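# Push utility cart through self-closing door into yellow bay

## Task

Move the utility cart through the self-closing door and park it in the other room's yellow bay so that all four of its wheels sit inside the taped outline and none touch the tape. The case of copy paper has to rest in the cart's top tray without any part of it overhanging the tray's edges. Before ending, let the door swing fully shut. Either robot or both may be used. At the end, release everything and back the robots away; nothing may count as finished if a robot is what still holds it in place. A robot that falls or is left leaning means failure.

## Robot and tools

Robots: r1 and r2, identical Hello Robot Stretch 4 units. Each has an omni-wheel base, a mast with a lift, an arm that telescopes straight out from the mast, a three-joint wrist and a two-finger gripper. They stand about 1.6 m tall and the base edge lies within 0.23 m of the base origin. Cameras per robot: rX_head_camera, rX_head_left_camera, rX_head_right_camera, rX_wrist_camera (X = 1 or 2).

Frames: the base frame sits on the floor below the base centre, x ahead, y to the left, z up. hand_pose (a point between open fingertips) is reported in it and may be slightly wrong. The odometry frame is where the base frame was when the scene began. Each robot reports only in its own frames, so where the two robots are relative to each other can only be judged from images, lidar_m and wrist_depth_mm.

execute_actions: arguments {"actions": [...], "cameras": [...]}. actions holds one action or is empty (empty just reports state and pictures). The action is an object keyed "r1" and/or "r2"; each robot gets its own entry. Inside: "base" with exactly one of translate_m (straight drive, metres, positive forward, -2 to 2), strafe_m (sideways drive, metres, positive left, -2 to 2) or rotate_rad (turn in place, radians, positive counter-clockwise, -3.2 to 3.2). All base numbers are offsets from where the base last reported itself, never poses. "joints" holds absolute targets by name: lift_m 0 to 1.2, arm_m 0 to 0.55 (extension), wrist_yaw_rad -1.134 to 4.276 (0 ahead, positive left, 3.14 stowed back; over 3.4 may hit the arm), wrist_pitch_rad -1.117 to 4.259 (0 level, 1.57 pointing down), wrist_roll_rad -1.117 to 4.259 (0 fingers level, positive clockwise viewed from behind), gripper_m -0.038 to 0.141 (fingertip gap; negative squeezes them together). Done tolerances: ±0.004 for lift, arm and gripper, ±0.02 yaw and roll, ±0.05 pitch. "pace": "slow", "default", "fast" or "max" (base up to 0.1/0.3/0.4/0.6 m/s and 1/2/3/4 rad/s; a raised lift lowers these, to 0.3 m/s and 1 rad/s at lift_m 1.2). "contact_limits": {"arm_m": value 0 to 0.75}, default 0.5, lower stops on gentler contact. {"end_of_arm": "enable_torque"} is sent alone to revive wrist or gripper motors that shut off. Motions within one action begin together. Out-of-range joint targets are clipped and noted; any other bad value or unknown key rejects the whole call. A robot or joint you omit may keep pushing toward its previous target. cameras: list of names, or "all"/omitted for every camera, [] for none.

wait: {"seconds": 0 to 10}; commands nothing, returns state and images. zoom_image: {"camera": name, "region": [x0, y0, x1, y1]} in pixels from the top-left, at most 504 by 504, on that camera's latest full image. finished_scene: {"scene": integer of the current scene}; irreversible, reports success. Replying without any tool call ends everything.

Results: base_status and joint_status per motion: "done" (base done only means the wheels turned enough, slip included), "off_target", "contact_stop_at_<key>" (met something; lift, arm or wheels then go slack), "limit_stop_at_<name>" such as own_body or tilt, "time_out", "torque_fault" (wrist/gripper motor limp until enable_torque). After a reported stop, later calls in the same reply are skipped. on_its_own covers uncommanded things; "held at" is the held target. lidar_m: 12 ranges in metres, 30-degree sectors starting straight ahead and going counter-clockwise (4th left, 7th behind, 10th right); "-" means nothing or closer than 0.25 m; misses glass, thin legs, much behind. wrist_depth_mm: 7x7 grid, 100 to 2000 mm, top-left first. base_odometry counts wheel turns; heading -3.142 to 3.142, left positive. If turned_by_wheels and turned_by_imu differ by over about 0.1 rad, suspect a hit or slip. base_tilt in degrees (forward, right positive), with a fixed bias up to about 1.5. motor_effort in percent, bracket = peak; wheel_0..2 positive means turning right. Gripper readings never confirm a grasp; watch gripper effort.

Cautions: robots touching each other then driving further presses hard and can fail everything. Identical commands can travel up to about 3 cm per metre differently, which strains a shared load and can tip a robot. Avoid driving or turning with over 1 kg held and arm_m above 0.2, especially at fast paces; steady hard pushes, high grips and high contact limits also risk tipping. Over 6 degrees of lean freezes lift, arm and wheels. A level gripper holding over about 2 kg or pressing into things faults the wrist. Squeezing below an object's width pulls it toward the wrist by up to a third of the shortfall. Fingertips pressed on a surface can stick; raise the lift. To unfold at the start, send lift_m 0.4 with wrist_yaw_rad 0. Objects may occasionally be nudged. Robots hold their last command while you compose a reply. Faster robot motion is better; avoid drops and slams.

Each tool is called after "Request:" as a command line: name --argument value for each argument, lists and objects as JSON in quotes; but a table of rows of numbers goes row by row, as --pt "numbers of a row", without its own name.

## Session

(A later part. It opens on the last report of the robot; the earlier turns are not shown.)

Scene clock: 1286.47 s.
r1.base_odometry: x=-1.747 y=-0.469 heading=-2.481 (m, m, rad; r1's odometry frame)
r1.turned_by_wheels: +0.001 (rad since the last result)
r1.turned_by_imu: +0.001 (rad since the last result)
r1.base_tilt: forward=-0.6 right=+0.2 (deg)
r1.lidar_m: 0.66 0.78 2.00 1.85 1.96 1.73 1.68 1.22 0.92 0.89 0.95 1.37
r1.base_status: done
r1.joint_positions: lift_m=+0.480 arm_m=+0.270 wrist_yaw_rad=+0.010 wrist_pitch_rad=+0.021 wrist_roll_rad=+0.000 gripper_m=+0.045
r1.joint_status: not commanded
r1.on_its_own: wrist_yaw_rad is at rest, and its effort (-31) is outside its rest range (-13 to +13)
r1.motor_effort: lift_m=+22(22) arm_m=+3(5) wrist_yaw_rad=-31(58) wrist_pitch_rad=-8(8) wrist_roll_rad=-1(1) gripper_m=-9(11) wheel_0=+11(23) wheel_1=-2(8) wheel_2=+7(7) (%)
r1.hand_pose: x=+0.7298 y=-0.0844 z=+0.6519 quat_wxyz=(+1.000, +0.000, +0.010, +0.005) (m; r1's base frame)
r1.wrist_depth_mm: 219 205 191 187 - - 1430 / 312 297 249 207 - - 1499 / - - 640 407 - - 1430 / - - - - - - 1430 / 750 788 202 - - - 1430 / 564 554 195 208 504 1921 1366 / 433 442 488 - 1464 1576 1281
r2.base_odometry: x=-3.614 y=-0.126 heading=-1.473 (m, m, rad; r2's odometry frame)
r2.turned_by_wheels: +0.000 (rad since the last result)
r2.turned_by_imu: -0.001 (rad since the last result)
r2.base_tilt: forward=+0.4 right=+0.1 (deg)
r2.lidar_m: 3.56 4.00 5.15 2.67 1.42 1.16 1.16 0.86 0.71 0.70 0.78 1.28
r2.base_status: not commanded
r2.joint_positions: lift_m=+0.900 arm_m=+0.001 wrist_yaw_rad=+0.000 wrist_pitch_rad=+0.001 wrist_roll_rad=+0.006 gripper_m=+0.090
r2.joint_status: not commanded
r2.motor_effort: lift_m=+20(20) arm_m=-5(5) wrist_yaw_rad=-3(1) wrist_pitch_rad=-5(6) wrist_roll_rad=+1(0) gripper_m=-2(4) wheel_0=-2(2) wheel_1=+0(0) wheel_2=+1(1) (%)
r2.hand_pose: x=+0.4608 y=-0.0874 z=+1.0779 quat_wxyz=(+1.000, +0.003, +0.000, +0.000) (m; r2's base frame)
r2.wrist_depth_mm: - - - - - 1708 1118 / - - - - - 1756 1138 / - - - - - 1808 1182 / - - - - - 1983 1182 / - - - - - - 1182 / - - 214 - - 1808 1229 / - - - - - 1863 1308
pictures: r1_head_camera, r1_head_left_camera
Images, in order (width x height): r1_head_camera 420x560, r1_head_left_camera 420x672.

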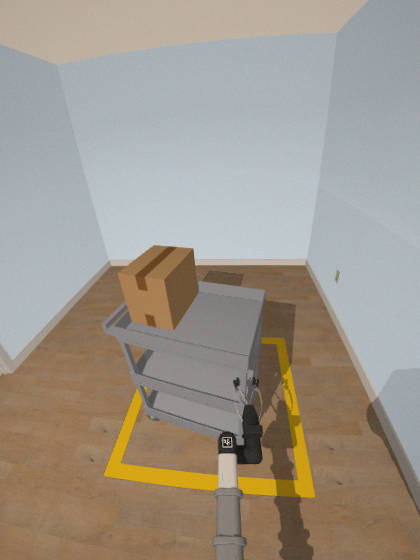

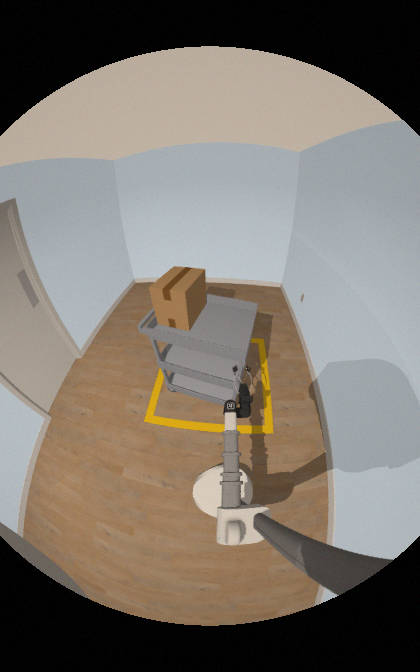

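Request:
execute_actions --actions '[{"r1":{"base":{"strafe_m":-0.1},"pace":"slow"}}]' --cameras '[]'

Request:
execute_actions --actions '[{"r1":{"joints":{"gripper_m":0.1}}}]' --cameras '[]'

Request:
execute_actions --actions '[{"r1":{"joints":{"arm_m":0.0}}}]' --cameras '["r1_head_camera","r1_wrist_camera"]'

Request:
zoom_image --camera "r1_head_camera" --region '[80,230,340,510]'

Scene clock: 1295.37 s.
r1.base_odometry: x=-1.808 y=-0.391 heading=-2.479 (m, m, rad; r1's odometry frame)
r1.turned_by_wheels: +0.001 (rad since the last result)
r1.turned_by_imu: +0.000 (rad since the last result)
r1.base_tilt: forward=-0.7 right=+0.2 (deg)
r1.lidar_m: 0.66 0.77 2.10 1.95 2.10 1.76 1.70 1.06 0.83 0.80 0.83 1.25
r1.base_status: done
r1.joint_positions: lift_m=+0.480 arm_m=+0.270 wrist_yaw_rad=+0.010 wrist_pitch_rad=+0.021 wrist_roll_rad=+0.000 gripper_m=+0.045
r1.joint_status: not commanded
r1.on_its_own: wrist_yaw_rad is at rest, and its effort (-29) is outside its rest range (-13 to +13)
r1.motor_effort: lift_m=+22(22) arm_m=+1(2) wrist_yaw_rad=-29(68) wrist_pitch_rad=-8(9) wrist_roll_rad=-1(1) gripper_m=-11(16) wheel_0=+11(18) wheel_1=-3(6) wheel_2=+8(10) (%)
r1.hand_pose: x=+0.7299 y=-0.0846 z=+0.6519 quat_wxyz=(+1.000, +0.000, +0.011, +0.005) (m; r1's base frame)
r1.wrist_depth_mm: 210 200 187 186 - - 1308 / 314 298 248 228 - 1983 1308 / - - 634 410 - 1983 1308 / - - - - - 1921 1255 / 750 750 196 - - 1808 1255 / 559 554 196 213 202 1756 1182 / 439 442 484 - 1499 1464 1160
r2.base_odometry: x=-3.614 y=-0.126 heading=-1.473 (m, m, rad; r2's odometry frame)
r2.turned_by_wheels: +0.000 (rad since the last result)
r2.turned_by_imu: -0.001 (rad since the last result)
r2.base_tilt: forward=+0.3 right=+0.1 (deg)
r2.lidar_m: 3.56 4.00 5.12 2.67 1.42 1.16 1.16 0.83 0.69 0.69 0.77 1.29
r2.base_status: not commanded
r2.joint_positions: lift_m=+0.900 arm_m=+0.001 wrist_yaw_rad=+0.000 wrist_pitch_rad=+0.001 wrist_roll_rad=+0.006 gripper_m=+0.090
r2.joint_status: not commanded
r2.motor_effort: lift_m=+20(20) arm_m=-5(5) wrist_yaw_rad=+0(2) wrist_pitch_rad=-6(6) wrist_roll_rad=-1(0) gripper_m=-2(2) wheel_0=-2(2) wheel_1=+0(0) wheel_2=+1(1) (%)
r2.hand_pose: x=+0.4608 y=-0.0874 z=+1.0779 quat_wxyz=(+1.000, +0.003, +0.000, +0.000) (m; r2's base frame)
r2.wrist_depth_mm: - - - - - 1708 1138 / - - - - - 1756 1138 / - - - - - 1863 1138 / - - - - - 1983 1160 / - - - - - - 1205 / - - 213 - - 1863 1205 / - - - - - 1863 1336
pictures: none
No camera images: the call's "cameras" was empty. Leave "cameras" out to get every camera's image.

Scene clock: 1296.77 s.
r1.base_odometry: x=-1.808 y=-0.390 heading=-2.480 (m, m, rad; r1's odometry frame)
r1.turned_by_wheels: +0.000 (rad since the last result)
r1.turned_by_imu: -0.001 (rad since the last result)
r1.base_tilt: forward=-0.7 right=+0.2 (deg)
r1.lidar_m: 0.65 0.76 2.08 1.96 2.06 1.73 1.71 1.07 0.81 0.78 0.86 1.24
r1.base_status: not commanded
r1.joint_positions: lift_m=+0.480 arm_m=+0.270 wrist_yaw_rad=+0.001 wrist_pitch_rad=+0.021 wrist_roll_rad=+0.000 gripper_m=+0.100
r1.joint_status: all done
r1.motor_effort: lift_m=+22(22) arm_m=+1(1) wrist_yaw_rad=-3(28) wrist_pitch_rad=-8(8) wrist_roll_rad=-1(1) gripper_m=-1(11) wheel_0=+7(12) wheel_1=-3(3) wheel_2=+6(8) (%)
r1.hand_pose: x=+0.7292 y=-0.0872 z=+0.6519 quat_wxyz=(+1.000, +0.000, +0.010, +0.000) (m; r1's base frame)
r1.wrist_depth_mm: 208 199 187 208 - 1921 1281 / 312 298 222 259 - 1983 1255 / 750 - 492 508 - 1921 1255 / - - - - - 1921 1255 / 732 741 195 - - 1808 1205 / 564 554 196 615 206 1708 1160 / 436 445 480 - 1464 1397 1138
r2.base_odometry: x=-3.614 y=-0.126 heading=-1.473 (m, m, rad; r2's odometry frame)
r2.turned_by_wheels: +0.000 (rad since the last result)
r2.turned_by_imu: +0.000 (rad since the last result)
r2.base_tilt: forward=+0.1 right=+0.0 (deg)
r2.lidar_m: 3.56 4.01 5.12 2.68 1.45 1.17 1.16 0.87 0.70 0.68 0.79 1.29
r2.base_status: not commanded
r2.joint_positions: lift_m=+0.900 arm_m=+0.001 wrist_yaw_rad=+0.000 wrist_pitch_rad=+0.001 wrist_roll_rad=+0.006 gripper_m=+0.090
r2.joint_status: not commanded
r2.motor_effort: lift_m=+20(20) arm_m=-5(5) wrist_yaw_rad=+0(1) wrist_pitch_rad=-5(6) wrist_roll_rad=-1(1) gripper_m=-1(2) wheel_0=-2(2) wheel_1=+0(0) wheel_2=+1(1) (%)
r2.hand_pose: x=+0.4608 y=-0.0874 z=+1.0779 quat_wxyz=(+1.000, +0.003, +0.000, +0.000) (m; r2's base frame)
r2.wrist_depth_mm: - - - - - 1708 1160 / - - - - - 1808 1118 / - - - - - 1921 1138 / - - - - - 1921 1182 / - - - - - - 1229 / - - 214 - - 1863 1205 / - - - - - 1863 1281
pictures: none
No camera images: the call's "cameras" was empty. Leave "cameras" out to get every camera's image.

Scene clock: 1298.70 s.
r1.base_odometry: x=-1.808 y=-0.390 heading=-2.480 (m, m, rad; r1's odometry frame)
r1.turned_by_wheels: +0.000 (rad since the last result)
r1.turned_by_imu: -0.001 (rad since the last result)
r1.base_tilt: forward=-0.7 right=+0.3 (deg)
r1.lidar_m: 0.65 0.76 2.09 1.97 2.08 1.74 1.69 1.09 0.82 0.79 0.86 1.24
r1.base_status: not commanded
r1.joint_positions: lift_m=+0.480 arm_m=+0.001 wrist_yaw_rad=+0.000 wrist_pitch_rad=+0.021 wrist_roll_rad=+0.000 gripper_m=+0.100
r1.joint_status: all done
r1.motor_effort: lift_m=+22(22) arm_m=-5(6) wrist_yaw_rad=+0(3) wrist_pitch_rad=-7(8) wrist_roll_rad=-1(1) gripper_m=-2(0) wheel_0=+6(7) wheel_1=-3(3) wheel_2=+7(6) (%)
r1.hand_pose: x=+0.4602 y=-0.0874 z=+0.6520 quat_wxyz=(+1.000, +0.000, +0.010, +0.000) (m; r1's base frame)
r1.wrist_depth_mm: 661 647 - - - 1863 1255 / 521 496 466 492 - 1863 1205 / - 991 854 661 - 1808 1205 / - - - - - 1808 1182 / 820 960 991 917 - 1708 1160 / 539 504 477 564 207 1618 1118 / 1281 976 484 - 1537 1464 1078
r2.base_odometry: x=-3.614 y=-0.126 heading=-1.473 (m, m, rad; r2's odometry frame)
r2.turned_by_wheels: +0.000 (rad since the last result)
r2.turned_by_imu: +0.000 (rad since the last result)
r2.base_tilt: forward=+0.3 right=+0.1 (deg)
r2.lidar_m: 3.57 4.01 5.15 2.66 1.43 1.18 1.16 0.85 0.69 0.69 0.80 1.30
r2.base_status: not commanded
r2.joint_positions: lift_m=+0.900 arm_m=+0.001 wrist_yaw_rad=+0.000 wrist_pitch_rad=+0.001 wrist_roll_rad=+0.006 gripper_m=+0.090
r2.joint_status: not commanded
r2.motor_effort: lift_m=+20(20) arm_m=-5(4) wrist_yaw_rad=-1(1) wrist_pitch_rad=-5(5) wrist_roll_rad=+1(1) gripper_m=-2(2) wheel_0=-2(2) wheel_1=+0(0) wheel_2=+1(1) (%)
r2.hand_pose: x=+0.4608 y=-0.0874 z=+1.0779 quat_wxyz=(+1.000, +0.003, +0.000, +0.000) (m; r2's base frame)
r2.wrist_depth_mm: - - - - - 1618 1118 / - - - - - 1756 1118 / - - - - - 1863 1160 / - - - - - 1863 1160 / - - - - - - 1229 / - - 214 - - 1921 1229 / - - - - - 1863 1336
pictures: r1_head_camera, r1_wrist_camera
Images, in order (width x height): r1_head_camera 420x560, r1_wrist_camera 616x392.

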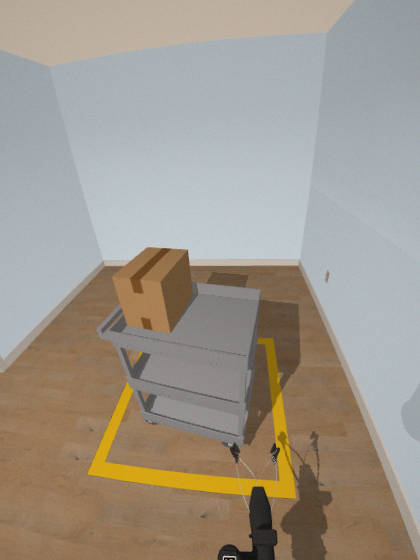

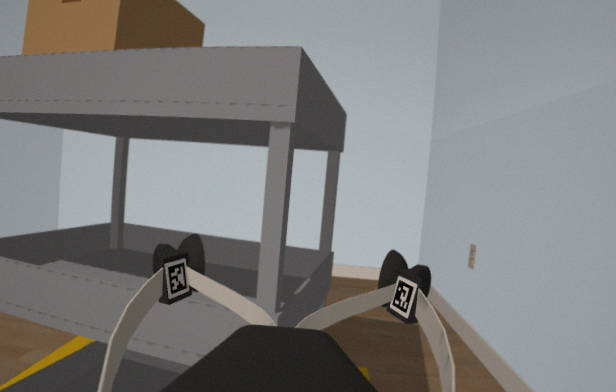

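Region (80, 230, 340, 510) of r1_head_camera's 420x560 image, scaled by 1.800, with more detail than that image has; it fills the left 468 columns of this view, and the rest is white.

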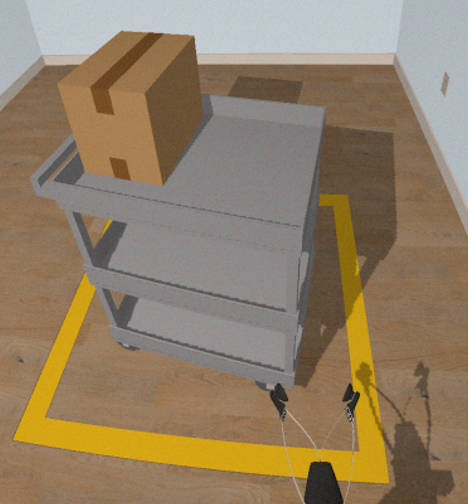

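Request:
execute_actions --actions '[{"r1":{"base":{"strafe_m":0.3},"joints":{"lift_m":0.12,"wrist_pitch_rad":0.3}}}]' --cameras '["r1_wrist_camera","r1_head_camera"]'

Scene clock: 1304.50 s.
r1.base_odometry: x=-1.624 y=-0.627 heading=-2.480 (m, m, rad; r1's odometry frame)
r1.turned_by_wheels: +0.000 (rad since the last result)
r1.turned_by_imu: -0.001 (rad since the last result)
r1.base_tilt: forward=-0.7 right=+0.3 (deg)
r1.lidar_m: 0.72 0.84 1.79 1.65 1.78 1.72 1.67 1.51 1.12 1.10 1.16 0.73
r1.base_status: done
r1.joint_positions: lift_m=+0.120 arm_m=+0.001 wrist_yaw_rad=+0.000 wrist_pitch_rad=+0.302 wrist_roll_rad=+0.000 gripper_m=+0.100
r1.joint_status: all done
r1.motor_effort: lift_m=+16(20) arm_m=-5(5) wrist_yaw_rad=+0(0) wrist_pitch_rad=-6(7) wrist_roll_rad=-1(1) gripper_m=+0(3) wheel_0=-3(13) wheel_1=+2(11) wheel_2=+0(4) (%)
r1.hand_pose: x=+0.4471 y=-0.0874 z=+0.2126 quat_wxyz=(+0.989, +0.000, +0.151, +0.000) (m; r1's base frame)
r1.wrist_depth_mm: - - - - - - 424 / - - - - - - 1576 / 1366 597 778 976 931 904 1708 / 866 668 580 535 508 484 1308 / 634 661 699 741 668 559 820 / 492 484 492 559 207 564 603 / 415 424 445 - 466 469 492
r2.base_odometry: x=-3.614 y=-0.126 heading=-1.473 (m, m, rad; r2's odometry frame)
r2.turned_by_wheels: +0.000 (rad since the last result)
r2.turned_by_imu: -0.001 (rad since the last result)
r2.base_tilt: forward=+0.3 right=+0.0 (deg)
r2.lidar_m: 3.57 4.01 5.12 2.68 1.44 1.16 1.17 0.84 0.69 0.69 0.77 1.27
r2.base_status: not commanded
r2.joint_positions: lift_m=+0.900 arm_m=+0.001 wrist_yaw_rad=+0.000 wrist_pitch_rad=+0.001 wrist_roll_rad=+0.006 gripper_m=+0.090
r2.joint_status: not commanded
r2.motor_effort: lift_m=+20(20) arm_m=-5(5) wrist_yaw_rad=-2(2) wrist_pitch_rad=-5(6) wrist_roll_rad=+0(1) gripper_m=-3(3) wheel_0=-2(2) wheel_1=+0(0) wheel_2=+1(1) (%)
r2.hand_pose: x=+0.4608 y=-0.0874 z=+1.0779 quat_wxyz=(+1.000, +0.003, +0.000, +0.000) (m; r2's base frame)
r2.wrist_depth_mm: - - - - - 1661 1138 / - - - - - 1756 1138 / - - - - - 1863 1138 / - - - - - 1863 1182 / - - - - - - 1229 / - - 214 - - 1863 1229 / - - - - - 1921 1308
pictures: r1_head_camera, r1_wrist_camera
Images, in order (width x height): r1_head_camera 420x560, r1_wrist_camera 616x392.

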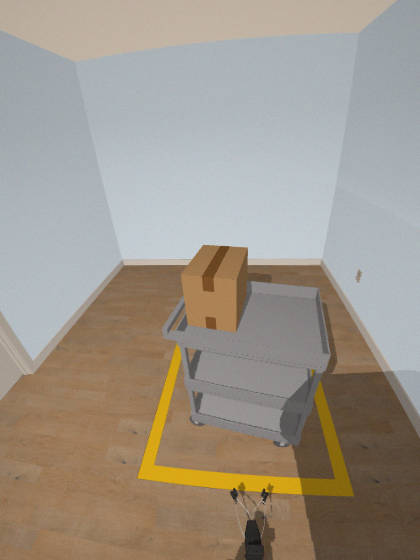

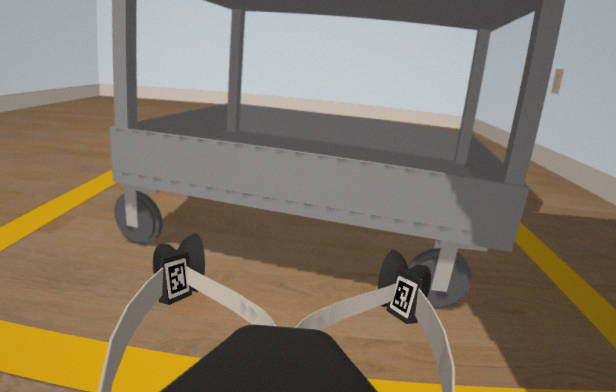

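Request:
zoom_image --camera "r1_head_camera" --region '[130,230,370,500]'

Request:
execute_actions --actions '[{"r1":{"base":{"strafe_m":-0.75}}}]' --cameras '["r1_wrist_camera","r1_head_left_camera","r1_head_camera"]'

Region (130, 230, 370, 500) of r1_head_camera's 420x560 image, scaled by 1.867, with more detail than that image has.

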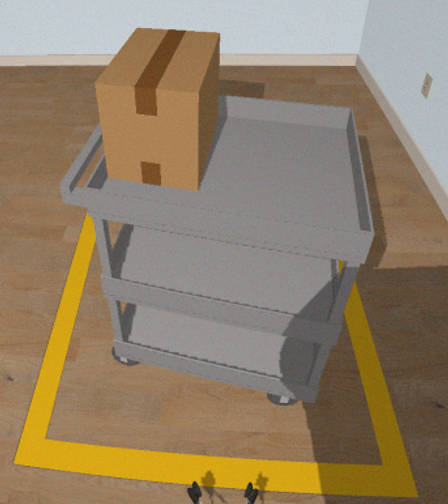

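Scene clock: 1316.10 s.
r1.base_odometry: x=-2.085 y=-0.035 heading=-2.480 (m, m, rad; r1's odometry frame)
r1.turned_by_wheels: +0.000 (rad since the last result)
r1.turned_by_imu: -0.003 (rad since the last result)
r1.base_tilt: forward=-0.7 right=+0.3 (deg)
r1.lidar_m: 1.09 0.76 1.09 2.38 2.34 1.77 1.17 0.49 0.36 0.35 0.38 0.55
r1.base_status: done
r1.joint_positions: lift_m=+0.120 arm_m=+0.001 wrist_yaw_rad=+0.000 wrist_pitch_rad=+0.302 wrist_roll_rad=+0.000 gripper_m=+0.100
r1.joint_status: not commanded
r1.motor_effort: lift_m=+17(17) arm_m=-5(5) wrist_yaw_rad=+0(1) wrist_pitch_rad=-6(6) wrist_roll_rad=-1(1) gripper_m=+0(4) wheel_0=+3(15) wheel_1=-3(13) wheel_2=+0(1) (%)
r1.hand_pose: x=+0.4471 y=-0.0874 z=+0.2125 quat_wxyz=(+0.989, +0.000, +0.151, +0.000) (m; r1's base frame)
r1.wrist_depth_mm: - - - - - 778 521 / - - - - 1808 759 512 / 640 866 1618 1756 1499 741 496 / 866 878 960 1025 1078 707 484 / 634 647 707 732 750 647 466 / 492 480 492 559 207 569 445 / 415 424 449 - 459 473 430
r2.base_odometry: x=-3.614 y=-0.126 heading=-1.473 (m, m, rad; r2's odometry frame)
r2.turned_by_wheels: +0.000 (rad since the last result)
r2.turned_by_imu: -0.002 (rad since the last result)
r2.base_tilt: forward=+0.2 right=+0.1 (deg)
r2.lidar_m: 3.57 4.01 5.15 2.69 1.43 1.17 1.17 0.85 0.69 0.69 0.79 1.29
r2.base_status: not commanded
r2.joint_positions: lift_m=+0.900 arm_m=+0.001 wrist_yaw_rad=+0.000 wrist_pitch_rad=+0.001 wrist_roll_rad=+0.006 gripper_m=+0.090
r2.joint_status: not commanded
r2.motor_effort: lift_m=+20(20) arm_m=-4(5) wrist_yaw_rad=-1(2) wrist_pitch_rad=-5(5) wrist_roll_rad=+1(1) gripper_m=-2(2) wheel_0=-2(2) wheel_1=+0(0) wheel_2=+1(1) (%)
r2.hand_pose: x=+0.4608 y=-0.0874 z=+1.0779 quat_wxyz=(+1.000, +0.003, +0.000, +0.000) (m; r2's base frame)
r2.wrist_depth_mm: - - - - - 1708 1160 / - - - - - 1756 1098 / - - - - - 1863 1160 / - - - - - 1983 1205 / - - - - - - 1229 / - - 214 - - 1863 1205 / - - - - - 1808 1308
pictures: r1_head_camera, r1_head_left_camera, r1_wrist_camera
Images, in order (width x height): r1_head_camera 420x560, r1_head_left_camera 420x672, r1_wrist_camera 616x392.

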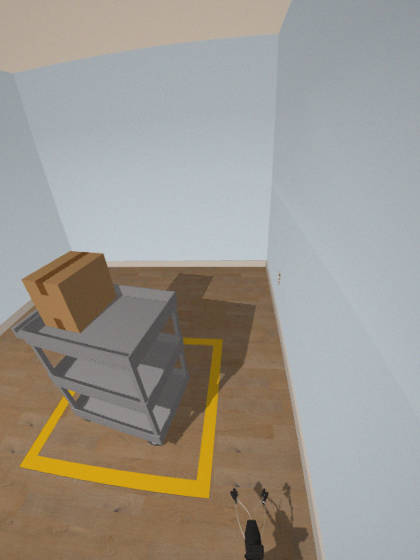

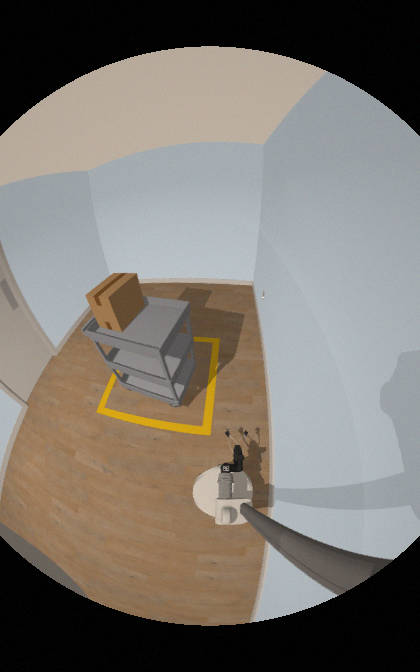

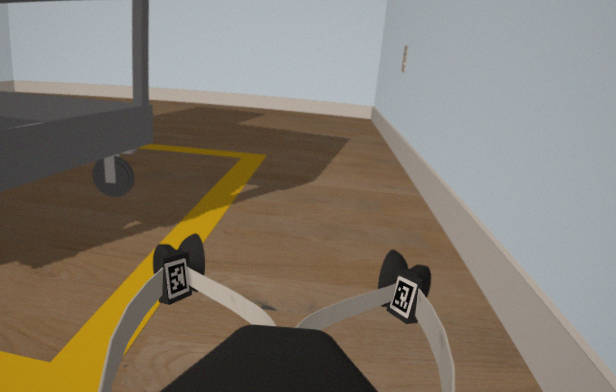

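Request:
finished_scene --scene 2

The scene is finished: the task was done.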